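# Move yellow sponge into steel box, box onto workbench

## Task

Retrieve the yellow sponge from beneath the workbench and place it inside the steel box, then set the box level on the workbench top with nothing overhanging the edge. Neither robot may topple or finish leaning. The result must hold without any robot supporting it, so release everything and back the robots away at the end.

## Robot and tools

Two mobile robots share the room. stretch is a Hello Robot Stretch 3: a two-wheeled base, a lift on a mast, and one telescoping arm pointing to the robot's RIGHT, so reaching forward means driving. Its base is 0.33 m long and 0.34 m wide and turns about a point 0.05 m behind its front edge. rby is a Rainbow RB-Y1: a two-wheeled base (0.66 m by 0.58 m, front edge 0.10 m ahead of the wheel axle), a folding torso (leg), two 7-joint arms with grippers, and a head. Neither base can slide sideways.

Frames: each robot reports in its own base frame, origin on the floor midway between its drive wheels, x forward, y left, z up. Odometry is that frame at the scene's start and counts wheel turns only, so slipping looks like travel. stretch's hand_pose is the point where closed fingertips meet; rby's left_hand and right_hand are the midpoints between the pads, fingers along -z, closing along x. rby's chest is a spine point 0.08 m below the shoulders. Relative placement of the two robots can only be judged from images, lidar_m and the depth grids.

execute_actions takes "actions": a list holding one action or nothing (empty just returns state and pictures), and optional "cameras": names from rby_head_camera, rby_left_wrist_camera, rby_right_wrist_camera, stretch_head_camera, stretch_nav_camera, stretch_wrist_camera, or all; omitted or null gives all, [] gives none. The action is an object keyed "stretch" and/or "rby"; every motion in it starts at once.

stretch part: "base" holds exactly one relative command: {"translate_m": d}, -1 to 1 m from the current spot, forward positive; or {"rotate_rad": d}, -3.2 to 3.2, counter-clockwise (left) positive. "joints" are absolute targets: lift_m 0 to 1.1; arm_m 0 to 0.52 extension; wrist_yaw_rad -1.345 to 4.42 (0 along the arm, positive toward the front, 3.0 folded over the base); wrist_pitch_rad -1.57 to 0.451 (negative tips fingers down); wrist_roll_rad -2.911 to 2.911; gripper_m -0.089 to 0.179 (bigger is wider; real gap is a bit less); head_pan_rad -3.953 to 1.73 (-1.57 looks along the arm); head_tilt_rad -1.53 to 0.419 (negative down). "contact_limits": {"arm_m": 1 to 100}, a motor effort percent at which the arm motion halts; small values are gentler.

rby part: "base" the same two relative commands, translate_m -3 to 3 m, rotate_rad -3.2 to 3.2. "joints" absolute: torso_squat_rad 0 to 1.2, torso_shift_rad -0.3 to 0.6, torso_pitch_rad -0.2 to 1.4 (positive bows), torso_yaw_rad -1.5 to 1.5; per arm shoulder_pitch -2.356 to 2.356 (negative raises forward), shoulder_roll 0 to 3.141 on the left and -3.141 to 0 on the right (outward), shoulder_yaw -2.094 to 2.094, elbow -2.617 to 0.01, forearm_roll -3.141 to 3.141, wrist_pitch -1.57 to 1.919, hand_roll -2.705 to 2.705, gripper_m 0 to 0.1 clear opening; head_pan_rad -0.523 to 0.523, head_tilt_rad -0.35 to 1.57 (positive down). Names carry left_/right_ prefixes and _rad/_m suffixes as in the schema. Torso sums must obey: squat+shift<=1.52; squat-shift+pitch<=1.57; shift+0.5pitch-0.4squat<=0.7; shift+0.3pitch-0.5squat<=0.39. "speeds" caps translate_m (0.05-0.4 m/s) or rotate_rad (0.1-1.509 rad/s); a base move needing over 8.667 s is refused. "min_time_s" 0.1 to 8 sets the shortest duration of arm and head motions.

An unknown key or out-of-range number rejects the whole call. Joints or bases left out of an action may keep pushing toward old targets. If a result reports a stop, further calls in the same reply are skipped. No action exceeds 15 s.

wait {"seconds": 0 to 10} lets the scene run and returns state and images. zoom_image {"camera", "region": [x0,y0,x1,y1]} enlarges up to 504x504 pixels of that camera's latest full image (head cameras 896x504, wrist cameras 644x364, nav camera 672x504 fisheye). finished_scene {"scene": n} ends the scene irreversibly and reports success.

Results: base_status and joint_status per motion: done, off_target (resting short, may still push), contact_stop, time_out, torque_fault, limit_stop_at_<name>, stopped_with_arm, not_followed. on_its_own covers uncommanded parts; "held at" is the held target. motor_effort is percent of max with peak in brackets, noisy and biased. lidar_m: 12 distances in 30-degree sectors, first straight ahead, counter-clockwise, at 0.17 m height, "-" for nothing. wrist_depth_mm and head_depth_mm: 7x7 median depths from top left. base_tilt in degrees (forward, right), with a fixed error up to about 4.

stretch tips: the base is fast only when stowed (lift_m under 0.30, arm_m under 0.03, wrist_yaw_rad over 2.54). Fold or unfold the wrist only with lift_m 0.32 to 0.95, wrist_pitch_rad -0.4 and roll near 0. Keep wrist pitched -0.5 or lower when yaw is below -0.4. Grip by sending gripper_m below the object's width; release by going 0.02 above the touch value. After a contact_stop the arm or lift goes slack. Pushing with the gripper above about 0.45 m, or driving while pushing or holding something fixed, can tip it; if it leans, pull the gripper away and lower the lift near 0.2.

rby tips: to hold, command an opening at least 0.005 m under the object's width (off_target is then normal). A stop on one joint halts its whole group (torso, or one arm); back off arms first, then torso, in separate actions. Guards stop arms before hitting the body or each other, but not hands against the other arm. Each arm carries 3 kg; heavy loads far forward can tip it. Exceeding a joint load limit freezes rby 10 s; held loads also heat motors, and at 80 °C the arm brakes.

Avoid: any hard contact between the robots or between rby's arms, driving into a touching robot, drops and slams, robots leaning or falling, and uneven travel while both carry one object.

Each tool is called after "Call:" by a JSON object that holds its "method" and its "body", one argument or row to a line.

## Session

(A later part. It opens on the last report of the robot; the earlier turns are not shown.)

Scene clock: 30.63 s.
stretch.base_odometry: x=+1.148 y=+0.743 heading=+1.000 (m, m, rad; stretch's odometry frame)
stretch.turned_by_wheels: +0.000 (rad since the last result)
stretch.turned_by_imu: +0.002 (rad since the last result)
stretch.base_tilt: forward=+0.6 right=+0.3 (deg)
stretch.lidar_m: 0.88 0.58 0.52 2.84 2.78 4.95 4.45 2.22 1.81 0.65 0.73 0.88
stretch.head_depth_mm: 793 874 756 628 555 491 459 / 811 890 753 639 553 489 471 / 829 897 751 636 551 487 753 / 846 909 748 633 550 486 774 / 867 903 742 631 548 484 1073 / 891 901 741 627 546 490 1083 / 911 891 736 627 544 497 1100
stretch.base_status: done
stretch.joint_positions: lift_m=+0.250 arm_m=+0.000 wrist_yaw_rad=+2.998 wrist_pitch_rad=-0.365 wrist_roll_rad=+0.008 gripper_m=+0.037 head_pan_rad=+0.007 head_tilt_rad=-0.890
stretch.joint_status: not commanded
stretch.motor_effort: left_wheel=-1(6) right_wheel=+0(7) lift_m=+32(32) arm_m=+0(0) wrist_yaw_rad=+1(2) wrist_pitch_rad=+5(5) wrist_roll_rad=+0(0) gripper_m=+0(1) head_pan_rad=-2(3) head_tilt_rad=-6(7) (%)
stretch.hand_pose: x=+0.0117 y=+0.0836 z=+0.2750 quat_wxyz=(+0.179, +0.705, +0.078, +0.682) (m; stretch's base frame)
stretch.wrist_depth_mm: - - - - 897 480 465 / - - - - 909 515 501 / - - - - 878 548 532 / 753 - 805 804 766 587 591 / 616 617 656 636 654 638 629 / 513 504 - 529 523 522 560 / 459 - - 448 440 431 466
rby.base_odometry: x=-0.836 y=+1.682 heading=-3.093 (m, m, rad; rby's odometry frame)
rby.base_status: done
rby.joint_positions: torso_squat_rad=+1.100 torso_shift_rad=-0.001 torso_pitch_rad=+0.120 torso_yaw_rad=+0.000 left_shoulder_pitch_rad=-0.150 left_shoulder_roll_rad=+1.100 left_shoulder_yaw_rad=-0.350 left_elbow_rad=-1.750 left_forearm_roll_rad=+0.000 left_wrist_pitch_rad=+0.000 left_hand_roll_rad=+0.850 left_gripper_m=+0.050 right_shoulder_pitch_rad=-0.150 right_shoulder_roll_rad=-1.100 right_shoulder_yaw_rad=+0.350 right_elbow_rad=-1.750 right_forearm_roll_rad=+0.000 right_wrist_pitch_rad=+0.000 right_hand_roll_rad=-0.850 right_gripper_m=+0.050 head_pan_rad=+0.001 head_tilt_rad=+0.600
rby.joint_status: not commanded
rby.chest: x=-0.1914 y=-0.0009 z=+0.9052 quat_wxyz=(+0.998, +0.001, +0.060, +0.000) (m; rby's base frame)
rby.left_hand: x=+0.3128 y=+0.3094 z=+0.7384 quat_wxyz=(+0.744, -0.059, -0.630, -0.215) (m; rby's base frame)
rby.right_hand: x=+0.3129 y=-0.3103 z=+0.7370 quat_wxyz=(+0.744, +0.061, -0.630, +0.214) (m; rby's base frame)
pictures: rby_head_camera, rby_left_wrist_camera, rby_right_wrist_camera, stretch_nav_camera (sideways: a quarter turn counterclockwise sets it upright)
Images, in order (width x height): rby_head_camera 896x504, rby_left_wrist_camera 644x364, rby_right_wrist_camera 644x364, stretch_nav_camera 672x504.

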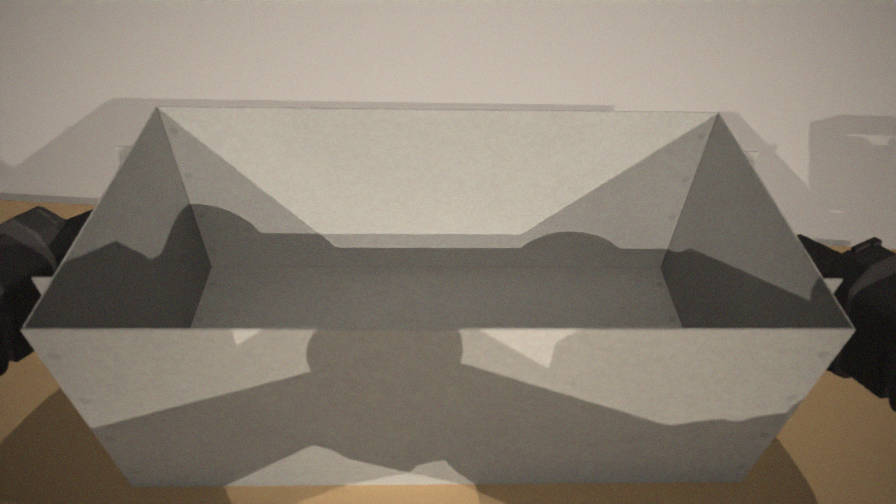

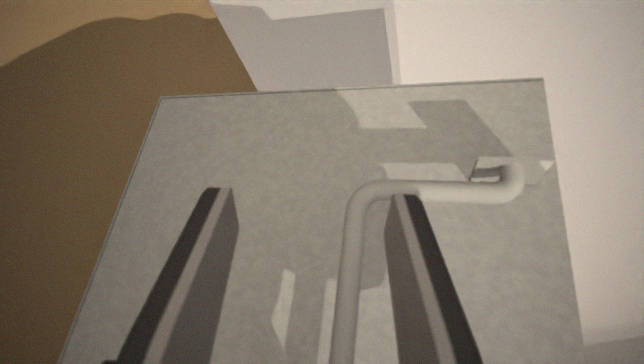

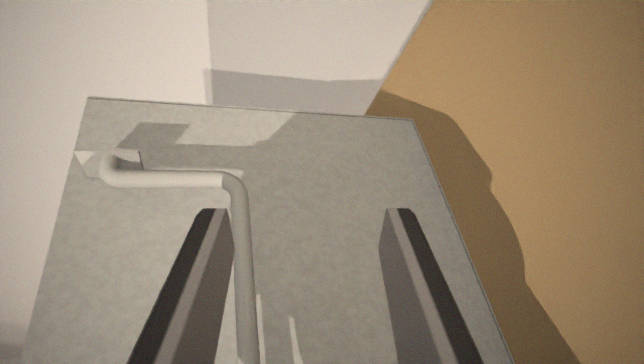

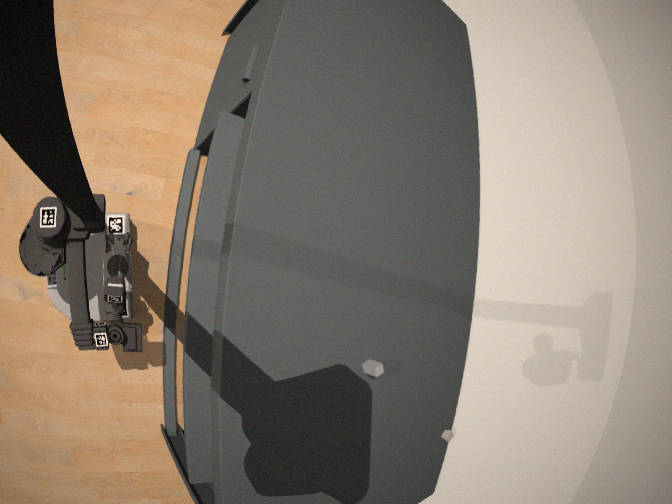

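Call:
{"method": "execute_actions", "body": {
  "actions": [
    {"stretch":{"base":{"translate_m":0.1}},"rby":{"joints":{"torso_squat_rad":1.055}}}
  ],
  "cameras": []
}}

Call:
{"method": "execute_actions", "body": {
  "actions": [
    {"stretch":{"base":{"rotate_rad":1.57},"joints":{"head_pan_rad":-1.57,"head_tilt_rad":-1.0}},"rby":{"joints":{"left_shoulder_roll_rad":0.98,"right_shoulder_roll_rad":-0.98}}}
  ],
  "cameras": ["stretch_nav_camera","stretch_head_camera","rby_left_wrist_camera","rby_right_wrist_camera"]
}}

Scene clock: 33.20 s.
stretch.base_odometry: x=+1.202 y=+0.827 heading=+1.000 (m, m, rad; stretch's odometry frame)
stretch.turned_by_wheels: +0.000 (rad since the last result)
stretch.turned_by_imu: +0.001 (rad since the last result)
stretch.base_tilt: forward=+0.6 right=+0.2 (deg)
stretch.lidar_m: 0.78 0.56 0.47 1.07 2.85 2.99 4.49 2.21 1.83 0.65 0.75 0.78
stretch.head_depth_mm: 706 809 756 640 550 490 439 / 721 830 753 639 553 488 437 / 737 835 750 637 552 487 436 / 754 854 746 633 549 486 435 / 774 857 743 630 548 484 434 / 791 872 740 628 546 482 432 / 809 884 737 626 544 481 432
stretch.base_status: done
stretch.joint_positions: lift_m=+0.250 arm_m=+0.000 wrist_yaw_rad=+2.998 wrist_pitch_rad=-0.365 wrist_roll_rad=+0.008 gripper_m=+0.037 head_pan_rad=+0.007 head_tilt_rad=-0.890
stretch.joint_status: not commanded
stretch.motor_effort: left_wheel=-1(7) right_wheel=+0(7) lift_m=+32(32) arm_m=+0(0) wrist_yaw_rad=+2(1) wrist_pitch_rad=+6(5) wrist_roll_rad=+0(0) gripper_m=+0(0) head_pan_rad=-3(3) head_tilt_rad=-8(7) (%)
stretch.hand_pose: x=+0.0117 y=+0.0836 z=+0.2750 quat_wxyz=(+0.179, +0.705, +0.078, +0.682) (m; stretch's base frame)
stretch.wrist_depth_mm: - - - - 509 454 448 / - - - - 506 489 486 / - - - - 546 524 520 / 788 - 811 819 577 580 569 / 617 609 655 627 624 621 599 / 497 512 - 535 536 535 554 / 460 - - 450 427 463 467
rby.base_odometry: x=-0.837 y=+1.682 heading=-3.093 (m, m, rad; rby's odometry frame)
rby.base_status: not commanded
rby.joint_positions: torso_squat_rad=+1.055 torso_shift_rad=-0.001 torso_pitch_rad=+0.120 torso_yaw_rad=+0.000 left_shoulder_pitch_rad=-0.150 left_shoulder_roll_rad=+1.100 left_shoulder_yaw_rad=-0.350 left_elbow_rad=-1.750 left_forearm_roll_rad=+0.000 left_wrist_pitch_rad=+0.000 left_hand_roll_rad=+0.850 left_gripper_m=+0.050 right_shoulder_pitch_rad=-0.150 right_shoulder_roll_rad=-1.100 right_shoulder_yaw_rad=+0.350 right_elbow_rad=-1.750 right_forearm_roll_rad=+0.000 right_wrist_pitch_rad=+0.000 right_hand_roll_rad=-0.850 right_gripper_m=+0.050 head_pan_rad=+0.001 head_tilt_rad=+0.600
rby.joint_status: all done
rby.chest: x=-0.1912 y=-0.0009 z=+0.9330 quat_wxyz=(+0.998, +0.001, +0.060, +0.000) (m; rby's base frame)
rby.left_hand: x=+0.3130 y=+0.3094 z=+0.7659 quat_wxyz=(+0.744, -0.059, -0.630, -0.215) (m; rby's base frame)
rby.right_hand: x=+0.3130 y=-0.3104 z=+0.7646 quat_wxyz=(+0.744, +0.061, -0.630, +0.214) (m; rby's base frame)
pictures: none
No camera images: the call's "cameras" was empty. Leave "cameras" out to get every camera's image.

Scene clock: 35.97 s.
stretch.base_odometry: x=+1.202 y=+0.827 heading=+2.569 (m, m, rad; stretch's odometry frame)
stretch.turned_by_wheels: +1.570 (rad since the last result)
stretch.turned_by_imu: +0.789 (rad since the last result)
stretch.base_tilt: forward=+0.6 right=+0.2 (deg)
stretch.lidar_m: 0.56 0.65 2.95 2.81 4.96 2.76 1.87 1.76 0.61 0.81 0.88 0.81
stretch.head_depth_mm: 1298 786 672 591 1164 1217 1115 / 1160 780 670 587 891 1226 1127 / 928 778 667 586 539 1204 - / 923 772 665 584 520 848 - / 916 770 662 582 518 795 1102 / 882 766 660 578 517 480 1069 / 860 761 657 577 514 465 763
stretch.base_status: done
stretch.joint_positions: lift_m=+0.250 arm_m=+0.000 wrist_yaw_rad=+3.004 wrist_pitch_rad=-0.367 wrist_roll_rad=+0.007 gripper_m=+0.037 head_pan_rad=-1.567 head_tilt_rad=-0.993
stretch.joint_status: all done
stretch.motor_effort: left_wheel=+0(22) right_wheel=+7(42) lift_m=+39(42) arm_m=+0(1) wrist_yaw_rad=-4(25) wrist_pitch_rad=+6(6) wrist_roll_rad=+0(0) gripper_m=+0(0) head_pan_rad=-1(35) head_tilt_rad=-5(21) (%)
stretch.hand_pose: x=+0.0104 y=+0.0836 z=+0.2742 quat_wxyz=(+0.177, +0.705, +0.081, +0.682) (m; stretch's base frame)
stretch.wrist_depth_mm: - - - - - - - / - - - - - - - / - - - - - - - / 752 766 793 820 830 885 912 / 611 619 636 643 652 664 673 / 504 502 - 539 547 548 549 / 457 - - - 441 462 474
rby.base_odometry: x=-0.837 y=+1.682 heading=-3.093 (m, m, rad; rby's odometry frame)
rby.base_status: not commanded
rby.joint_positions: torso_squat_rad=+1.055 torso_shift_rad=-0.001 torso_pitch_rad=+0.120 torso_yaw_rad=+0.000 left_shoulder_pitch_rad=-0.150 left_shoulder_roll_rad=+0.983 left_shoulder_yaw_rad=-0.347 left_elbow_rad=-1.747 left_forearm_roll_rad=+0.000 left_wrist_pitch_rad=+0.001 left_hand_roll_rad=+0.850 left_gripper_m=+0.050 right_shoulder_pitch_rad=-0.149 right_shoulder_roll_rad=-0.983 right_shoulder_yaw_rad=+0.348 right_elbow_rad=-1.747 right_forearm_roll_rad=+0.000 right_wrist_pitch_rad=+0.001 right_hand_roll_rad=-0.850 right_gripper_m=+0.050 head_pan_rad=+0.001 head_tilt_rad=+0.600
rby.joint_status: all done
rby.chest: x=-0.1915 y=-0.0008 z=+0.9330 quat_wxyz=(+0.998, +0.001, +0.060, +0.000) (m; rby's base frame)
rby.left_hand: x=+0.3122 y=+0.2807 z=+0.7542 quat_wxyz=(+0.741, -0.102, -0.639, -0.177) (m; rby's base frame)
rby.right_hand: x=+0.3120 y=-0.2815 z=+0.7530 quat_wxyz=(+0.741, +0.103, -0.639, +0.177) (m; rby's base frame)
pictures: rby_left_wrist_camera, rby_right_wrist_camera, stretch_head_camera (sideways: a quarter turn clockwise sets it upright), stretch_nav_camera (sideways: a quarter turn counterclockwise sets it upright)
Images, in order (width x height): rby_left_wrist_camera 644x364, rby_right_wrist_camera 644x364, stretch_head_camera 896x504, stretch_nav_camera 672x504.

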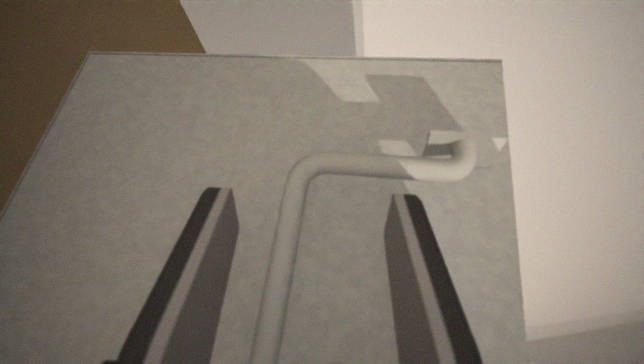

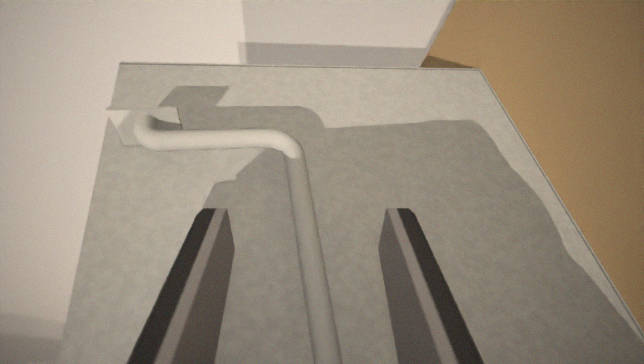

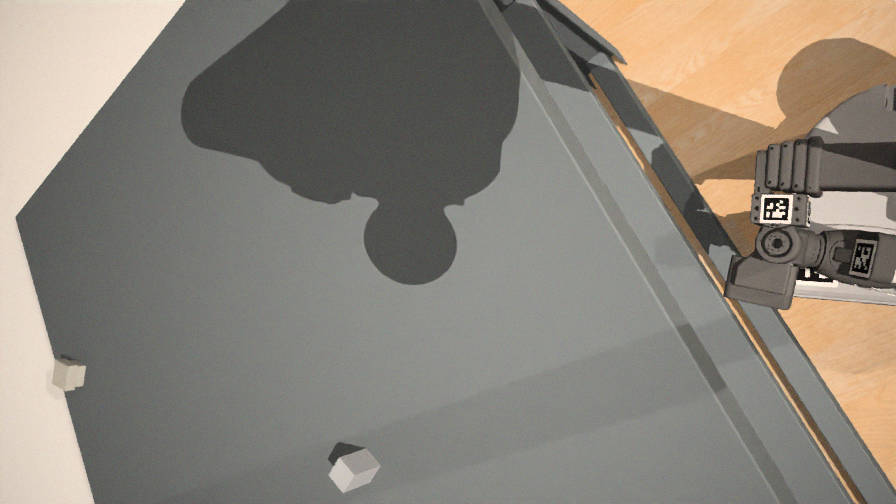

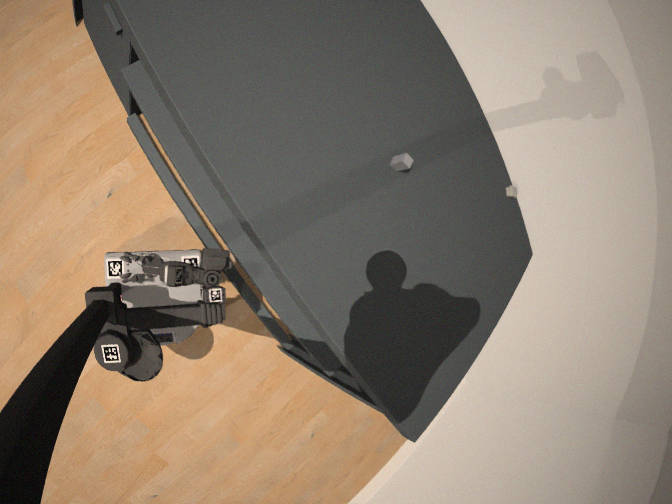

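Call:
{"method": "execute_actions", "body": {
  "actions": [
    {"stretch":{"base":{"translate_m":-0.15}},"rby":{"joints":{"left_gripper_m":0.0,"right_gripper_m":0.0}}}
  ],
  "cameras": []
}}

Call:
{"method": "execute_actions", "body": {
  "actions": [
    {"stretch":{"base":{"rotate_rad":0.78}},"rby":{"joints":{"torso_squat_rad":0.95}}}
  ],
  "cameras": ["stretch_nav_camera","rby_head_camera","rby_left_wrist_camera","rby_right_wrist_camera"]
}}

Scene clock: 38.27 s.
stretch.base_odometry: x=+1.328 y=+0.746 heading=+2.569 (m, m, rad; stretch's odometry frame)
stretch.turned_by_wheels: +0.000 (rad since the last result)
stretch.turned_by_imu: +0.000 (rad since the last result)
stretch.base_tilt: forward=+0.7 right=+0.3 (deg)
stretch.lidar_m: 0.71 0.90 3.08 2.83 4.84 2.57 1.73 1.63 0.54 0.65 0.96 0.98
stretch.head_depth_mm: 1415 1747 673 1451 1364 1228 1116 / 1314 1418 670 628 1285 1220 1128 / 1213 777 668 598 1245 1231 - / 1046 775 664 584 901 1218 - / 918 770 662 581 855 1171 1102 / 911 767 660 579 533 1116 1100 / 885 763 658 576 514 814 1084
stretch.base_status: done
stretch.joint_positions: lift_m=+0.250 arm_m=+0.000 wrist_yaw_rad=+3.002 wrist_pitch_rad=-0.367 wrist_roll_rad=+0.007 gripper_m=+0.037 head_pan_rad=-1.567 head_tilt_rad=-0.993
stretch.joint_status: not commanded
stretch.motor_effort: left_wheel=+0(6) right_wheel=+0(6) lift_m=+39(39) arm_m=+0(0) wrist_yaw_rad=-2(4) wrist_pitch_rad=+6(6) wrist_roll_rad=+0(0) gripper_m=-1(0) head_pan_rad=-2(1) head_tilt_rad=-5(4) (%)
stretch.hand_pose: x=+0.0108 y=+0.0835 z=+0.2742 quat_wxyz=(+0.178, +0.705, +0.080, +0.682) (m; stretch's base frame)
stretch.wrist_depth_mm: - - - - - - - / - - - - - - - / - - - - - - - / 750 - 806 796 831 883 895 / 601 604 659 635 675 656 670 / 504 508 - 524 550 545 559 / 453 - - - 439 461 468
rby.base_odometry: x=-0.837 y=+1.682 heading=-3.093 (m, m, rad; rby's odometry frame)
rby.base_status: not commanded
rby.joint_positions: torso_squat_rad=+1.055 torso_shift_rad=-0.001 torso_pitch_rad=+0.121 torso_yaw_rad=+0.000 left_shoulder_pitch_rad=-0.146 left_shoulder_roll_rad=+0.982 left_shoulder_yaw_rad=-0.350 left_elbow_rad=-1.745 left_forearm_roll_rad=+0.000 left_wrist_pitch_rad=+0.002 left_hand_roll_rad=+0.850 left_gripper_m=+0.009 right_shoulder_pitch_rad=-0.149 right_shoulder_roll_rad=-0.983 right_shoulder_yaw_rad=+0.348 right_elbow_rad=-1.747 right_forearm_roll_rad=+0.000 right_wrist_pitch_rad=+0.001 right_hand_roll_rad=-0.850 right_gripper_m=+0.009 head_pan_rad=+0.001 head_tilt_rad=+0.600
rby.joint_status: left_gripper_m off_target (ended at +0.009, target +0.000); right_gripper_m off_target (ended at +0.009, target +0.000)
rby.chest: x=-0.1911 y=-0.0008 z=+0.9329 quat_wxyz=(+0.998, +0.001, +0.060, +0.000) (m; rby's base frame)
rby.left_hand: x=+0.3112 y=+0.2813 z=+0.7503 quat_wxyz=(+0.744, -0.102, -0.636, -0.177) (m; rby's base frame)
rby.right_hand: x=+0.3122 y=-0.2818 z=+0.7521 quat_wxyz=(+0.742, +0.103, -0.638, +0.176) (m; rby's base frame)
pictures: none
No camera images: the call's "cameras" was empty. Leave "cameras" out to get every camera's image.

Scene clock: 39.90 s.
stretch.base_odometry: x=+1.328 y=+0.746 heading=-2.934 (m, m, rad; stretch's odometry frame)
stretch.turned_by_wheels: +0.780 (rad since the last result)
stretch.turned_by_imu: +0.766 (rad since the last result)
stretch.base_tilt: forward=+0.5 right=+0.1 (deg)
stretch.lidar_m: 3.02 2.83 4.91 4.13 2.04 1.64 1.64 0.53 0.84 0.97 0.79 0.71
stretch.head_depth_mm: 890 782 674 589 532 855 1115 / 904 781 670 586 539 1143 1126 / 903 775 666 585 546 1156 - / 919 774 665 583 549 1180 - / 919 768 663 580 856 1183 1099 / 914 766 660 580 869 1194 1105 / 910 763 657 578 891 1203 1096
stretch.base_status: done
stretch.joint_positions: lift_m=+0.250 arm_m=+0.000 wrist_yaw_rad=+3.002 wrist_pitch_rad=-0.367 wrist_roll_rad=+0.007 gripper_m=+0.037 head_pan_rad=-1.567 head_tilt_rad=-0.993
stretch.joint_status: not commanded
stretch.motor_effort: left_wheel=+0(8) right_wheel=+0(5) lift_m=+39(39) arm_m=+0(0) wrist_yaw_rad=-2(1) wrist_pitch_rad=+6(6) wrist_roll_rad=+0(0) gripper_m=+1(0) head_pan_rad=-2(2) head_tilt_rad=-4(5) (%)
stretch.hand_pose: x=+0.0108 y=+0.0835 z=+0.2742 quat_wxyz=(+0.178, +0.705, +0.080, +0.682) (m; stretch's base frame)
stretch.wrist_depth_mm: - - - - - - - / - - - - - - - / - - - - - - - / 747 - 826 816 847 874 873 / 594 600 666 638 657 659 692 / 511 508 - 530 544 548 554 / 460 - - - 439 457 460
rby.base_odometry: x=-0.837 y=+1.682 heading=-3.093 (m, m, rad; rby's odometry frame)
rby.base_status: not commanded
rby.joint_positions: torso_squat_rad=+0.950 torso_shift_rad=+0.000 torso_pitch_rad=+0.122 torso_yaw_rad=+0.000 left_shoulder_pitch_rad=-0.146 left_shoulder_roll_rad=+0.982 left_shoulder_yaw_rad=-0.350 left_elbow_rad=-1.745 left_forearm_roll_rad=+0.000 left_wrist_pitch_rad=+0.002 left_hand_roll_rad=+0.850 left_gripper_m=+0.009 right_shoulder_pitch_rad=-0.145 right_shoulder_roll_rad=-0.982 right_shoulder_yaw_rad=+0.350 right_elbow_rad=-1.745 right_forearm_roll_rad=+0.000 right_wrist_pitch_rad=+0.002 right_hand_roll_rad=-0.850 right_gripper_m=+0.009 head_pan_rad=+0.001 head_tilt_rad=+0.600
rby.joint_status: all done
rby.chest: x=-0.1906 y=-0.0009 z=+0.9949 quat_wxyz=(+0.998, +0.001, +0.061, +0.000) (m; rby's base frame)
rby.left_hand: x=+0.3113 y=+0.2812 z=+0.8114 quat_wxyz=(+0.745, -0.102, -0.636, -0.177) (m; rby's base frame)
rby.right_hand: x=+0.3112 y=-0.2822 z=+0.8102 quat_wxyz=(+0.745, +0.103, -0.636, +0.175) (m; rby's base frame)
pictures: rby_head_camera, rby_left_wrist_camera, rby_right_wrist_camera, stretch_nav_camera (sideways: a quarter turn counterclockwise sets it upright)
Images, in order (width x height): rby_head_camera 896x504, rby_left_wrist_camera 644x364, rby_right_wrist_camera 644x364, stretch_nav_camera 672x504.

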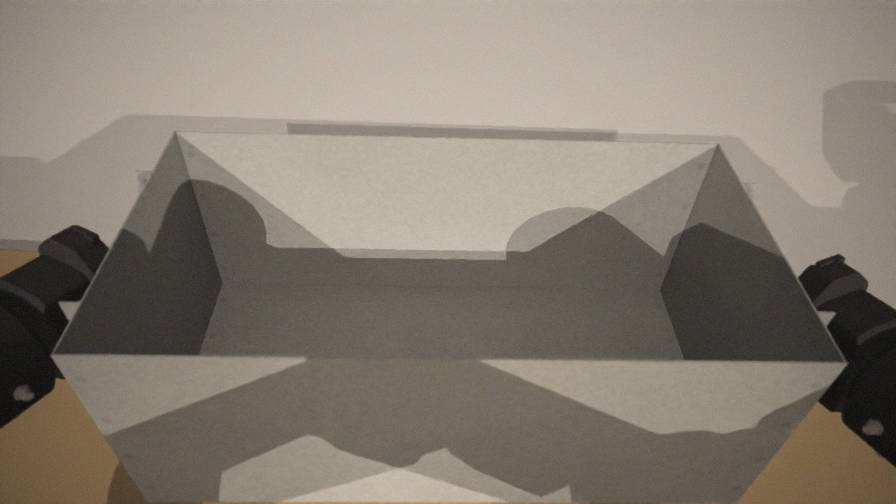

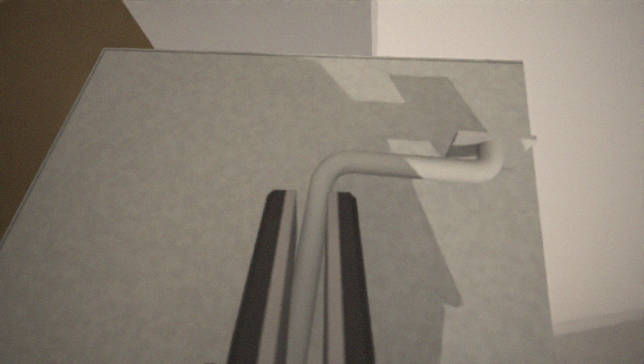

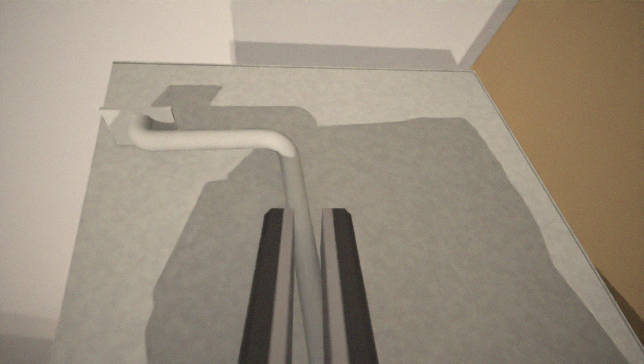

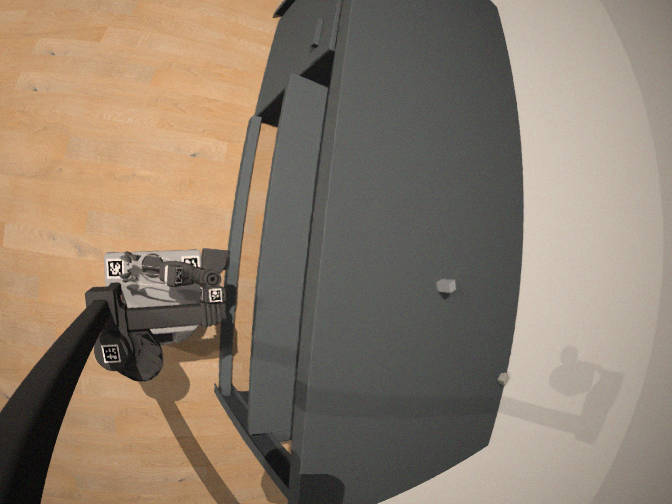

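Call:
{"method": "execute_actions", "body": {
  "actions": [
    {"stretch":{"joints":{"lift_m":0.35,"wrist_pitch_rad":-0.4}},"rby":{"joints":{"torso_squat_rad":0.55}}}
  ],
  "cameras": []
}}

Call:
{"method": "execute_actions", "body": {
  "actions": [
    {"stretch":{"joints":{"wrist_yaw_rad":1.57,"gripper_m":0.15}},"rby":{"base":{"translate_m":-0.6},"speeds":{"translate_m":0.25}}}
  ],
  "cameras": []
}}

Call:
{"method": "execute_actions", "body": {
  "actions": [
    {"stretch":{"joints":{"lift_m":0.1,"wrist_pitch_rad":-0.2}},"rby":{"base":{"rotate_rad":-1.62},"speeds":{"rotate_rad":0.7},"joints":{"head_tilt_rad":0.1}}}
  ],
  "cameras": []
}}

Call:
{"method": "execute_actions", "body": {
  "actions": [
    {"stretch":{"joints":{"wrist_yaw_rad":0.0}}}
  ],
  "cameras": ["stretch_wrist_camera","stretch_nav_camera","rby_head_camera"]
}}

Scene clock: 43.10 s.
stretch.base_odometry: x=+1.328 y=+0.746 heading=-2.934 (m, m, rad; stretch's odometry frame)
stretch.turned_by_wheels: +0.000 (rad since the last result)
stretch.turned_by_imu: +0.000 (rad since the last result)
stretch.base_tilt: forward=+0.6 right=+0.3 (deg)
stretch.lidar_m: 3.02 2.84 4.89 4.13 2.05 1.63 1.64 0.53 0.84 0.96 0.79 0.71
stretch.head_depth_mm: 890 784 673 590 533 853 1116 / 904 780 670 587 539 1143 1127 / 904 777 667 586 546 1154 - / 921 773 666 583 548 1176 - / 920 771 662 582 856 1182 1102 / 915 766 659 578 866 1191 1102 / 909 763 658 577 890 1201 1100
stretch.base_status: not commanded
stretch.joint_positions: lift_m=+0.350 arm_m=+0.000 wrist_yaw_rad=+3.002 wrist_pitch_rad=-0.413 wrist_roll_rad=+0.007 gripper_m=+0.037 head_pan_rad=-1.567 head_tilt_rad=-0.993
stretch.joint_status: all done
stretch.motor_effort: left_wheel=-1(1) right_wheel=+0(1) lift_m=+50(52) arm_m=+0(0) wrist_yaw_rad=-2(2) wrist_pitch_rad=+5(5) wrist_roll_rad=+0(0) gripper_m=+1(1) head_pan_rad=-1(1) head_tilt_rad=-5(5) (%)
stretch.hand_pose: x=+0.0101 y=+0.0781 z=+0.3634 quat_wxyz=(+0.194, +0.703, +0.096, +0.678) (m; stretch's base frame)
stretch.wrist_depth_mm: - - - - - - - / - - - - - - - / - - - - - - - / 899 899 942 957 957 977 - / 730 722 - 743 786 772 801 / 604 605 - 636 656 635 635 / 518 532 541 552 530 553 567
rby.base_odometry: x=-0.837 y=+1.682 heading=-3.093 (m, m, rad; rby's odometry frame)
rby.base_status: not commanded
rby.joint_positions: torso_squat_rad=+0.550 torso_shift_rad=+0.000 torso_pitch_rad=+0.122 torso_yaw_rad=+0.000 left_shoulder_pitch_rad=-0.146 left_shoulder_roll_rad=+0.982 left_shoulder_yaw_rad=-0.351 left_elbow_rad=-1.745 left_forearm_roll_rad=+0.000 left_wrist_pitch_rad=+0.002 left_hand_roll_rad=+0.850 left_gripper_m=+0.009 right_shoulder_pitch_rad=-0.145 right_shoulder_roll_rad=-0.982 right_shoulder_yaw_rad=+0.351 right_elbow_rad=-1.745 right_forearm_roll_rad=+0.000 right_wrist_pitch_rad=+0.002 right_hand_roll_rad=-0.850 right_gripper_m=+0.009 head_pan_rad=+0.001 head_tilt_rad=+0.600
rby.joint_status: all done
rby.chest: x=-0.1906 y=-0.0011 z=+1.1845 quat_wxyz=(+0.998, +0.001, +0.061, +0.000) (m; rby's base frame)
rby.left_hand: x=+0.3113 y=+0.2810 z=+1.0009 quat_wxyz=(+0.745, -0.102, -0.636, -0.177) (m; rby's base frame)
rby.right_hand: x=+0.3112 y=-0.2824 z=+0.9996 quat_wxyz=(+0.745, +0.103, -0.635, +0.175) (m; rby's base frame)
pictures: none
No camera images: the call's "cameras" was empty. Leave "cameras" out to get every camera's image.

Scene clock: 46.70 s.
stretch.base_odometry: x=+1.328 y=+0.746 heading=-2.934 (m, m, rad; stretch's odometry frame)
stretch.turned_by_wheels: +0.000 (rad since the last result)
stretch.turned_by_imu: +0.001 (rad since the last result)
stretch.base_tilt: forward=+0.6 right=+0.3 (deg)
stretch.lidar_m: 3.03 2.48 2.43 4.15 2.04 1.63 1.64 0.54 0.84 0.96 0.79 0.71
stretch.head_depth_mm: 892 783 673 589 532 853 1115 / 902 780 671 588 539 1141 1124 / 904 775 665 585 547 1157 - / 921 772 665 584 549 1186 - / 918 770 663 582 858 1191 1091 / 913 766 661 580 869 1191 1103 / 909 763 656 577 890 1207 1100
stretch.base_status: not commanded
stretch.joint_positions: lift_m=+0.350 arm_m=+0.000 wrist_yaw_rad=+1.573 wrist_pitch_rad=-0.413 wrist_roll_rad=+0.007 gripper_m=+0.150 head_pan_rad=-1.567 head_tilt_rad=-0.993
stretch.joint_status: all done
stretch.motor_effort: left_wheel=-1(1) right_wheel=+1(1) lift_m=+50(50) arm_m=+0(0) wrist_yaw_rad=-4(3) wrist_pitch_rad=+5(5) wrist_roll_rad=+1(0) gripper_m=+1(97) head_pan_rad=-1(1) head_tilt_rad=-4(4) (%)
stretch.hand_pose: x=+0.2036 y=-0.1444 z=+0.3634 quat_wxyz=(+0.591, +0.594, -0.388, +0.385) (m; stretch's base frame)
stretch.wrist_depth_mm: - - - - - 463 446 / - - - - - 508 268 / - - - - - 550 523 / 868 920 903 934 901 583 561 / 706 770 746 757 740 630 612 / 619 591 605 621 616 - 653 / 505 522 538 536 539 528 578
rby.base_odometry: x=-0.237 y=+1.712 heading=-3.092 (m, m, rad; rby's odometry frame)
rby.base_status: done
rby.joint_positions: torso_squat_rad=+0.550 torso_shift_rad=+0.000 torso_pitch_rad=+0.122 torso_yaw_rad=+0.000 left_shoulder_pitch_rad=-0.146 left_shoulder_roll_rad=+0.982 left_shoulder_yaw_rad=-0.351 left_elbow_rad=-1.745 left_forearm_roll_rad=+0.000 left_wrist_pitch_rad=+0.002 left_hand_roll_rad=+0.850 left_gripper_m=+0.009 right_shoulder_pitch_rad=-0.145 right_shoulder_roll_rad=-0.982 right_shoulder_yaw_rad=+0.351 right_elbow_rad=-1.745 right_forearm_roll_rad=+0.000 right_wrist_pitch_rad=+0.002 right_hand_roll_rad=-0.850 right_gripper_m=+0.009 head_pan_rad=+0.001 head_tilt_rad=+0.600
rby.joint_status: not commanded
rby.chest: x=-0.1906 y=-0.0011 z=+1.1845 quat_wxyz=(+0.998, +0.001, +0.061, +0.000) (m; rby's base frame)
rby.left_hand: x=+0.3112 y=+0.2810 z=+1.0009 quat_wxyz=(+0.745, -0.102, -0.636, -0.176) (m; rby's base frame)
rby.right_hand: x=+0.3112 y=-0.2824 z=+0.9995 quat_wxyz=(+0.745, +0.103, -0.635, +0.175) (m; rby's base frame)
pictures: none
No camera images: the call's "cameras" was empty. Leave "cameras" out to get every camera's image.

Scene clock: 50.73 s.
stretch.base_odometry: x=+1.328 y=+0.746 heading=-2.934 (m, m, rad; stretch's odometry frame)
stretch.turned_by_wheels: +0.000 (rad since the last result)
stretch.turned_by_imu: +0.001 (rad since the last result)
stretch.base_tilt: forward=+0.7 right=+0.5 (deg)
stretch.lidar_m: 3.02 2.67 2.65 4.11 2.05 1.63 1.64 0.53 0.84 0.96 0.88 0.71
stretch.head_depth_mm: 889 784 672 589 533 853 1118 / 904 780 670 587 539 1140 1126 / 905 777 667 585 546 1170 - / 919 773 666 583 548 1177 - / 917 769 661 581 856 1180 1091 / 912 766 660 579 868 1193 1100 / 907 763 657 578 891 1205 1097
stretch.base_status: not commanded
stretch.joint_positions: lift_m=+0.101 arm_m=+0.000 wrist_yaw_rad=+1.573 wrist_pitch_rad=-0.208 wrist_roll_rad=+0.009 gripper_m=+0.150 head_pan_rad=-1.567 head_tilt_rad=-0.993
stretch.joint_status: all done
stretch.motor_effort: left_wheel=-1(1) right_wheel=+1(1) lift_m=+22(44) arm_m=+0(0) wrist_yaw_rad=-3(3) wrist_pitch_rad=+3(9) wrist_roll_rad=-1(1) gripper_m=+0(0) head_pan_rad=-1(1) head_tilt_rad=-4(4) (%)
stretch.hand_pose: x=+0.2244 y=-0.1444 z=+0.1628 quat_wxyz=(+0.547, +0.552, -0.447, +0.443) (m; stretch's base frame)
stretch.wrist_depth_mm: - - - - - 506 456 / - - - - - 493 466 / - - - - - 518 497 / 711 703 744 743 747 544 510 / 508 531 521 532 547 533 542 / 411 387 416 414 418 - 440 / 315 326 335 338 345 336 353
rby.base_odometry: x=-0.237 y=+1.712 heading=+1.572 (m, m, rad; rby's odometry frame)
rby.base_status: done
rby.joint_positions: torso_squat_rad=+0.550 torso_shift_rad=+0.000 torso_pitch_rad=+0.122 torso_yaw_rad=+0.000 left_shoulder_pitch_rad=-0.146 left_shoulder_roll_rad=+0.982 left_shoulder_yaw_rad=-0.351 left_elbow_rad=-1.745 left_forearm_roll_rad=+0.000 left_wrist_pitch_rad=+0.002 left_hand_roll_rad=+0.850 left_gripper_m=+0.009 right_shoulder_pitch_rad=-0.145 right_shoulder_roll_rad=-0.982 right_shoulder_yaw_rad=+0.351 right_elbow_rad=-1.745 right_forearm_roll_rad=+0.000 right_wrist_pitch_rad=+0.002 right_hand_roll_rad=-0.850 right_gripper_m=+0.009 head_pan_rad=+0.001 head_tilt_rad=+0.100
rby.joint_status: all done
rby.chest: x=-0.1906 y=-0.0011 z=+1.1845 quat_wxyz=(+0.998, +0.001, +0.061, +0.000) (m; rby's base frame)
rby.left_hand: x=+0.3112 y=+0.2809 z=+1.0009 quat_wxyz=(+0.745, -0.102, -0.636, -0.177) (m; rby's base frame)
rby.right_hand: x=+0.3112 y=-0.2825 z=+0.9995 quat_wxyz=(+0.745, +0.103, -0.635, +0.175) (m; rby's base frame)
pictures: none
No camera images: the call's "cameras" was empty. Leave "cameras" out to get every camera's image.

Scene clock: 52.50 s.
stretch.base_odometry: x=+1.328 y=+0.746 heading=-2.934 (m, m, rad; stretch's odometry frame)
stretch.turned_by_wheels: +0.000 (rad since the last result)
stretch.turned_by_imu: +0.000 (rad since the last result)
stretch.base_tilt: forward=+0.6 right=+0.3 (deg)
stretch.lidar_m: 3.01 2.66 2.65 4.14 2.04 1.63 1.64 0.53 0.84 0.98 0.79 0.71
stretch.head_depth_mm: 889 784 673 589 532 854 1115 / 902 782 671 588 540 1143 1130 / 904 776 667 586 545 1168 - / 919 772 664 582 548 1178 - / 918 770 663 580 857 1187 1105 / 913 766 660 580 867 1189 1103 / 909 762 657 577 891 1208 1100
stretch.base_status: not commanded
stretch.joint_positions: lift_m=+0.100 arm_m=+0.000 wrist_yaw_rad=+0.003 wrist_pitch_rad=-0.214 wrist_roll_rad=+0.010 gripper_m=+0.150 head_pan_rad=-1.567 head_tilt_rad=-0.993
stretch.joint_status: all done
stretch.motor_effort: left_wheel=-1(1) right_wheel=+1(1) lift_m=+31(31) arm_m=+0(0) wrist_yaw_rad=-2(6) wrist_pitch_rad=+5(5) wrist_roll_rad=-1(1) gripper_m=+1(1) head_pan_rad=-1(1) head_tilt_rad=-4(5) (%)
stretch.hand_pose: x=-0.0208 y=-0.3900 z=+0.1611 quat_wxyz=(+0.700, +0.076, -0.706, -0.075) (m; stretch's base frame)
stretch.wrist_depth_mm: 656 738 705 685 645 634 605 / 680 765 744 711 677 662 619 / 699 818 778 742 738 699 664 / 657 713 737 737 743 690 705 / 500 519 522 528 539 574 575 / 407 379 400 403 415 - 436 / 313 325 331 334 345 331 354
rby.base_odometry: x=-0.237 y=+1.712 heading=+1.572 (m, m, rad; rby's odometry frame)
rby.base_status: not commanded
rby.joint_positions: torso_squat_rad=+0.550 torso_shift_rad=+0.000 torso_pitch_rad=+0.122 torso_yaw_rad=+0.000 left_shoulder_pitch_rad=-0.146 left_shoulder_roll_rad=+0.982 left_shoulder_yaw_rad=-0.351 left_elbow_rad=-1.745 left_forearm_roll_rad=+0.000 left_wrist_pitch_rad=+0.002 left_hand_roll_rad=+0.850 left_gripper_m=+0.009 right_shoulder_pitch_rad=-0.145 right_shoulder_roll_rad=-0.982 right_shoulder_yaw_rad=+0.351 right_elbow_rad=-1.745 right_forearm_roll_rad=+0.000 right_wrist_pitch_rad=+0.002 right_hand_roll_rad=-0.850 right_gripper_m=+0.009 head_pan_rad=+0.001 head_tilt_rad=+0.100
rby.joint_status: not commanded
rby.chest: x=-0.1906 y=-0.0011 z=+1.1845 quat_wxyz=(+0.998, +0.001, +0.061, +0.000) (m; rby's base frame)
rby.left_hand: x=+0.3112 y=+0.2809 z=+1.0009 quat_wxyz=(+0.745, -0.102, -0.636, -0.177) (m; rby's base frame)
rby.right_hand: x=+0.3112 y=-0.2825 z=+0.9995 quat_wxyz=(+0.745, +0.103, -0.635, +0.175) (m; rby's base frame)
pictures: rby_head_camera, stretch_nav_camera (sideways: a quarter turn counterclockwise sets it upright), stretch_wrist_camera
Images, in order (width x height): rby_head_camera 896x504, stretch_nav_camera 672x504, stretch_wrist_camera 644x364.

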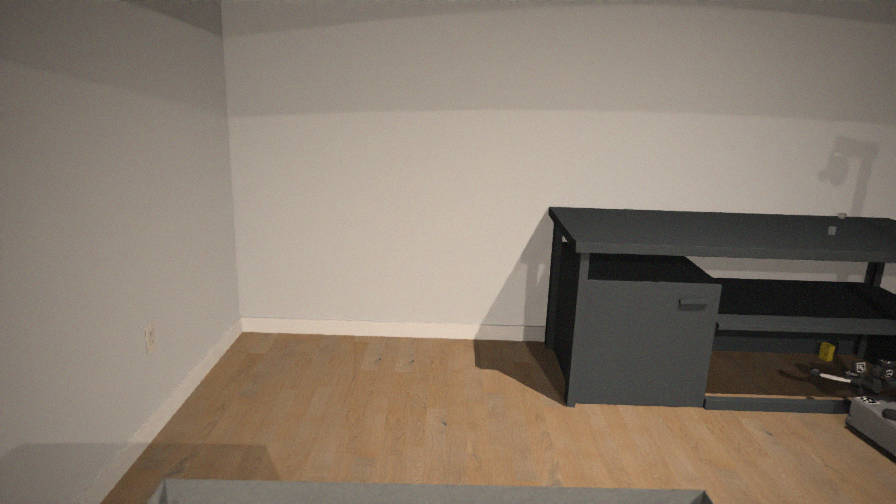

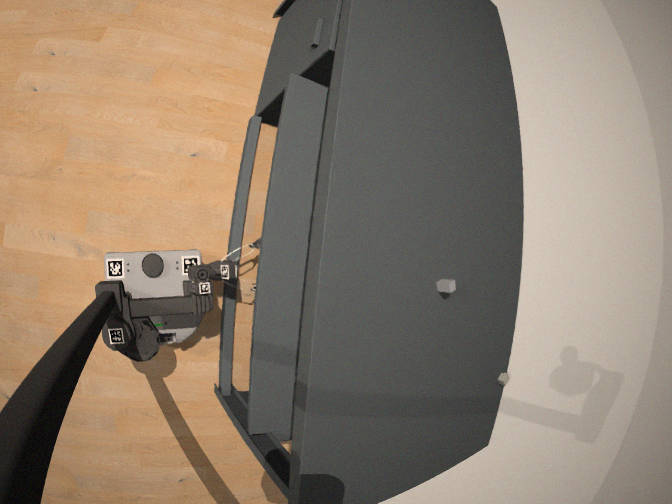

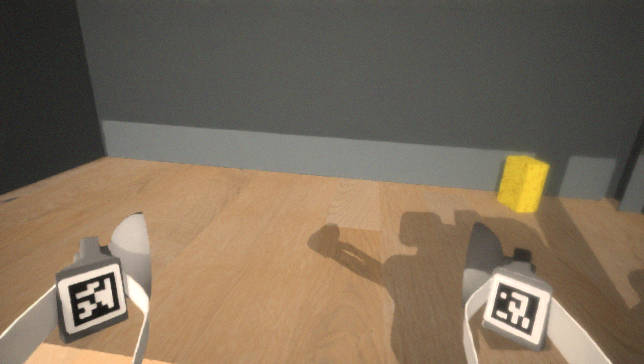

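Call:
{"method": "execute_actions", "body": {
  "actions": [
    {"stretch":{"base":{"translate_m":-0.38},"joints":{"lift_m":0.04,"wrist_pitch_rad":-0.4}},"rby":{"base":{"rotate_rad":-0.5},"speeds":{"rotate_rad":0.7}}}
  ],
  "cameras": []
}}

Call:
{"method": "execute_actions", "body": {
  "actions": [
    {"stretch":{"joints":{"arm_m":0.3}},"rby":{"base":{"translate_m":1.8},"speeds":{"translate_m":0.3}}}
  ],
  "cameras": []
}}

Call:
{"method": "execute_actions", "body": {
  "actions": [
    {"rby":{"base":{"rotate_rad":0.5},"speeds":{"rotate_rad":0.7},"joints":{"head_tilt_rad":0.35}}}
  ],
  "cameras": ["stretch_wrist_camera","rby_head_camera"]
}}

Scene clock: 58.37 s.
stretch.base_odometry: x=+1.700 y=+0.824 heading=-2.934 (m, m, rad; stretch's odometry frame)
stretch.turned_by_wheels: +0.000 (rad since the last result)
stretch.turned_by_imu: +0.000 (rad since the last result)
stretch.base_tilt: forward=+0.7 right=+0.1 (deg)
stretch.lidar_m: 3.40 3.07 4.96 3.20 1.55 1.28 1.27 1.21 0.23 0.87 1.00 1.04
stretch.head_depth_mm: 861 783 673 590 524 1169 1119 / 870 780 670 588 522 664 1126 / 877 778 666 584 521 823 - / 884 774 665 583 519 824 - / 893 770 664 581 523 1149 1101 / 906 766 660 579 525 1160 1101 / 909 764 657 577 532 1174 1096
stretch.base_status: done
stretch.joint_positions: lift_m=+0.089 arm_m=+0.001 wrist_yaw_rad=-0.002 wrist_pitch_rad=-0.306 wrist_roll_rad=+0.015 gripper_m=+0.150 head_pan_rad=-1.567 head_tilt_rad=-0.993
stretch.joint_status: lift_m contact_stop (moved -0.011 of -0.060); wrist_pitch_rad off_target (ended at -0.306, target -0.400)
stretch.on_its_own: lift_m is slack since a contact_stop, until your next command for it (your +0.040 is given up); arm_m is at rest, and its effort (-16) is outside its rest range (-14 to +14); wrist_pitch_rad is at rest, and its effort (-33) is outside its rest range (-20 to +32)
stretch.motor_effort: left_wheel=-1(6) right_wheel=+1(3) lift_m=+41(46) arm_m=-16(16) wrist_yaw_rad=+1(2) wrist_pitch_rad=-33(33) wrist_roll_rad=-3(3) gripper_m=+1(0) head_pan_rad=-1(1) head_tilt_rad=-5(5) (%)
stretch.hand_pose: x=-0.0221 y=-0.3831 z=+0.1276 quat_wxyz=(+0.694, +0.106, -0.704, -0.110) (m; stretch's base frame)
stretch.wrist_depth_mm: 706 646 632 618 583 384 220 / 743 693 678 649 628 364 216 / 742 719 706 691 682 349 212 / 522 527 538 556 579 340 208 / 405 422 407 429 434 307 203 / 342 320 334 344 342 - 200 / 265 278 279 286 287 279 186
rby.base_odometry: x=-0.237 y=+1.711 heading=+1.072 (m, m, rad; rby's odometry frame)
rby.base_status: done
rby.joint_positions: torso_squat_rad=+0.550 torso_shift_rad=+0.000 torso_pitch_rad=+0.122 torso_yaw_rad=+0.000 left_shoulder_pitch_rad=-0.146 left_shoulder_roll_rad=+0.982 left_shoulder_yaw_rad=-0.351 left_elbow_rad=-1.745 left_forearm_roll_rad=+0.000 left_wrist_pitch_rad=+0.002 left_hand_roll_rad=+0.850 left_gripper_m=+0.009 right_shoulder_pitch_rad=-0.145 right_shoulder_roll_rad=-0.982 right_shoulder_yaw_rad=+0.351 right_elbow_rad=-1.745 right_forearm_roll_rad=+0.000 right_wrist_pitch_rad=+0.002 right_hand_roll_rad=-0.850 right_gripper_m=+0.009 head_pan_rad=+0.001 head_tilt_rad=+0.100
rby.joint_status: not commanded
rby.chest: x=-0.1906 y=-0.0011 z=+1.1845 quat_wxyz=(+0.998, +0.001, +0.061, +0.000) (m; rby's base frame)
rby.left_hand: x=+0.3112 y=+0.2810 z=+1.0009 quat_wxyz=(+0.745, -0.102, -0.636, -0.177) (m; rby's base frame)
rby.right_hand: x=+0.3112 y=-0.2825 z=+0.9995 quat_wxyz=(+0.745, +0.103, -0.635, +0.175) (m; rby's base frame)
pictures: none
ARM HIT: stretch's arm struck its own base hard.
No camera images: the call's "cameras" was empty. Leave "cameras" out to get every camera's image.

not run: a stop came earlier in this reply.

not run: a stop came earlier in this reply.

Call:
{"method": "execute_actions", "body": {
  "actions": [
    {"stretch":{"joints":{"lift_m":0.13,"wrist_pitch_rad":-0.3}},"rby":{"base":{"translate_m":1.8},"speeds":{"translate_m":0.3}}}
  ],
  "cameras": ["stretch_wrist_camera","stretch_nav_camera"]
}}

Call:
{"method": "execute_actions", "body": {
  "actions": [
    {"rby":{"base":{"rotate_rad":0.5},"speeds":{"rotate_rad":0.7},"joints":{"head_tilt_rad":0.35}}}
  ],
  "cameras": ["rby_head_camera"]
}}

Scene clock: 66.87 s.
stretch.base_odometry: x=+1.700 y=+0.824 heading=-2.934 (m, m, rad; stretch's odometry frame)
stretch.turned_by_wheels: +0.000 (rad since the last result)
stretch.turned_by_imu: +0.001 (rad since the last result)
stretch.base_tilt: forward=+0.6 right=+0.3 (deg)
stretch.lidar_m: 1.48 1.31 4.97 3.18 1.55 1.28 1.26 1.21 0.23 0.91 0.99 1.05
stretch.head_depth_mm: 865 783 672 590 524 1173 1114 / 868 781 671 588 522 665 1128 / 874 775 667 585 521 823 - / 883 773 664 583 519 823 - / 896 773 663 582 524 1151 1103 / 906 767 659 580 526 1160 1099 / 911 763 658 577 532 1174 1098
stretch.base_status: not commanded
stretch.joint_positions: lift_m=+0.130 arm_m=+0.000 wrist_yaw_rad=-0.002 wrist_pitch_rad=-0.314 wrist_roll_rad=+0.012 gripper_m=+0.150 head_pan_rad=-1.567 head_tilt_rad=-0.993
stretch.joint_status: all done
stretch.motor_effort: left_wheel=-1(1) right_wheel=+1(1) lift_m=+51(53) arm_m=-4(16) wrist_yaw_rad=+2(2) wrist_pitch_rad=+5(30) wrist_roll_rad=-2(3) gripper_m=+1(0) head_pan_rad=-1(1) head_tilt_rad=-4(4) (%)
stretch.hand_pose: x=-0.0220 y=-0.3813 z=+0.1664 quat_wxyz=(+0.694, +0.109, -0.702, -0.112) (m; stretch's base frame)
stretch.wrist_depth_mm: 681 665 631 619 604 382 225 / 723 720 684 633 625 366 219 / 757 755 715 692 667 353 213 / 591 606 625 627 620 345 210 / 457 470 475 481 499 304 205 / 386 364 386 388 399 - 201 / 306 322 322 327 335 315 186
rby.base_odometry: x=+0.625 y=+3.292 heading=+1.071 (m, m, rad; rby's odometry frame)
rby.base_status: done
rby.joint_positions: torso_squat_rad=+0.550 torso_shift_rad=+0.000 torso_pitch_rad=+0.122 torso_yaw_rad=+0.000 left_shoulder_pitch_rad=-0.146 left_shoulder_roll_rad=+0.982 left_shoulder_yaw_rad=-0.351 left_elbow_rad=-1.745 left_forearm_roll_rad=+0.000 left_wrist_pitch_rad=+0.002 left_hand_roll_rad=+0.850 left_gripper_m=+0.009 right_shoulder_pitch_rad=-0.145 right_shoulder_roll_rad=-0.982 right_shoulder_yaw_rad=+0.351 right_elbow_rad=-1.745 right_forearm_roll_rad=+0.000 right_wrist_pitch_rad=+0.002 right_hand_roll_rad=-0.850 right_gripper_m=+0.009 head_pan_rad=+0.001 head_tilt_rad=+0.100
rby.joint_status: not commanded
rby.chest: x=-0.1906 y=-0.0011 z=+1.1845 quat_wxyz=(+0.998, +0.001, +0.061, +0.000) (m; rby's base frame)
rby.left_hand: x=+0.3112 y=+0.2810 z=+1.0009 quat_wxyz=(+0.745, -0.102, -0.635, -0.177) (m; rby's base frame)
rby.right_hand: x=+0.3112 y=-0.2824 z=+0.9995 quat_wxyz=(+0.745, +0.103, -0.635, +0.175) (m; rby's base frame)
pictures: stretch_nav_camera (sideways: a quarter turn counterclockwise sets it upright), stretch_wrist_camera
Images, in order (width x height): stretch_nav_camera 672x504, stretch_wrist_camera 644x364.

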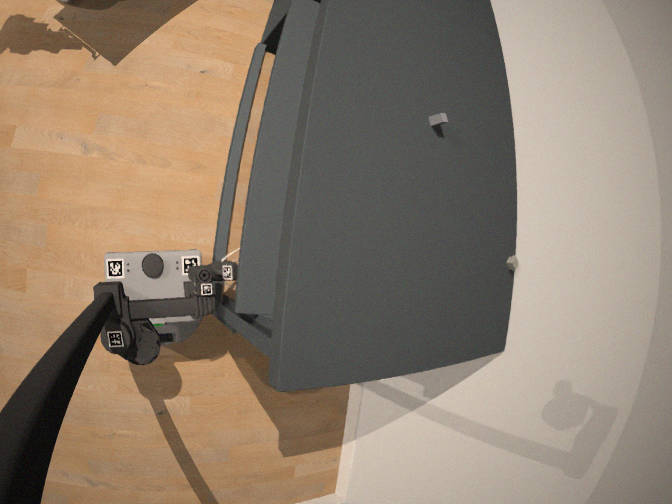

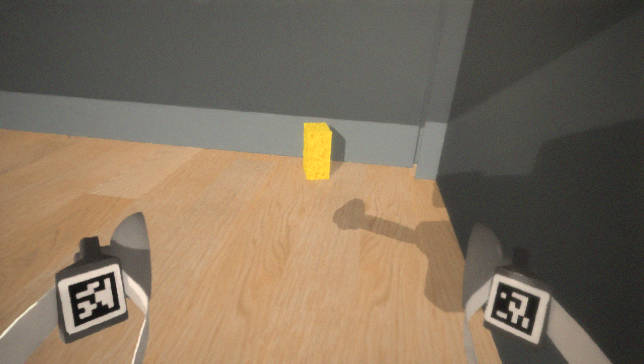

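Scene clock: 69.20 s.
stretch.base_odometry: x=+1.700 y=+0.824 heading=-2.934 (m, m, rad; stretch's odometry frame)
stretch.turned_by_wheels: +0.000 (rad since the last result)
stretch.turned_by_imu: +0.000 (rad since the last result)
stretch.base_tilt: forward=+0.7 right=+0.3 (deg)
stretch.lidar_m: 1.54 1.22 4.96 3.21 1.56 1.28 1.27 1.21 0.23 0.91 1.00 1.04
stretch.head_depth_mm: 864 784 671 590 525 1174 1112 / 871 780 669 588 523 664 1130 / 877 777 667 585 521 825 - / 882 771 662 582 520 824 - / 896 771 662 581 523 1148 1103 / 909 766 660 579 524 1161 1101 / 909 762 656 577 532 1172 1096
stretch.base_status: not commanded
stretch.joint_positions: lift_m=+0.130 arm_m=+0.000 wrist_yaw_rad=-0.002 wrist_pitch_rad=-0.314 wrist_roll_rad=+0.012 gripper_m=+0.150 head_pan_rad=-1.567 head_tilt_rad=-0.993
stretch.joint_status: not commanded
stretch.motor_effort: left_wheel=-1(1) right_wheel=+1(1) lift_m=+50(50) arm_m=-3(4) wrist_yaw_rad=+2(2) wrist_pitch_rad=+5(4) wrist_roll_rad=-2(2) gripper_m=+1(1) head_pan_rad=-1(1) head_tilt_rad=-4(4) (%)
stretch.hand_pose: x=-0.0220 y=-0.3813 z=+0.1664 quat_wxyz=(+0.694, +0.109, -0.702, -0.112) (m; stretch's base frame)
stretch.wrist_depth_mm: 689 682 642 625 601 387 225 / 755 715 678 659 620 368 220 / 776 775 763 723 668 354 213 / 601 615 613 629 616 337 207 / 451 473 476 484 484 304 205 / 382 368 382 390 398 - 200 / 307 319 323 329 334 316 187
rby.base_odometry: x=+0.625 y=+3.291 heading=+1.571 (m, m, rad; rby's odometry frame)
rby.base_status: done
rby.joint_positions: torso_squat_rad=+0.550 torso_shift_rad=+0.000 torso_pitch_rad=+0.122 torso_yaw_rad=+0.000 left_shoulder_pitch_rad=-0.146 left_shoulder_roll_rad=+0.982 left_shoulder_yaw_rad=-0.351 left_elbow_rad=-1.745 left_forearm_roll_rad=+0.000 left_wrist_pitch_rad=+0.002 left_hand_roll_rad=+0.850 left_gripper_m=+0.009 right_shoulder_pitch_rad=-0.145 right_shoulder_roll_rad=-0.982 right_shoulder_yaw_rad=+0.351 right_elbow_rad=-1.745 right_forearm_roll_rad=+0.000 right_wrist_pitch_rad=+0.002 right_hand_roll_rad=-0.850 right_gripper_m=+0.009 head_pan_rad=+0.001 head_tilt_rad=+0.350
rby.joint_status: all done
rby.chest: x=-0.1906 y=-0.0011 z=+1.1845 quat_wxyz=(+0.998, +0.001, +0.061, +0.000) (m; rby's base frame)
rby.left_hand: x=+0.3112 y=+0.2809 z=+1.0009 quat_wxyz=(+0.745, -0.102, -0.635, -0.177) (m; rby's base frame)
rby.right_hand: x=+0.3112 y=-0.2825 z=+0.9995 quat_wxyz=(+0.745, +0.103, -0.635, +0.175) (m; rby's base frame)
pictures: rby_head_camera
Images, in order (width x height): rby_head_camera 896x504.

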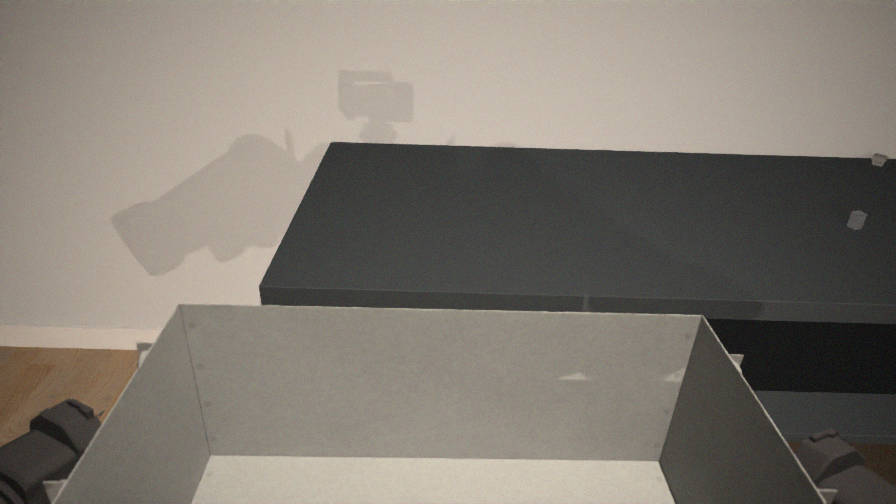

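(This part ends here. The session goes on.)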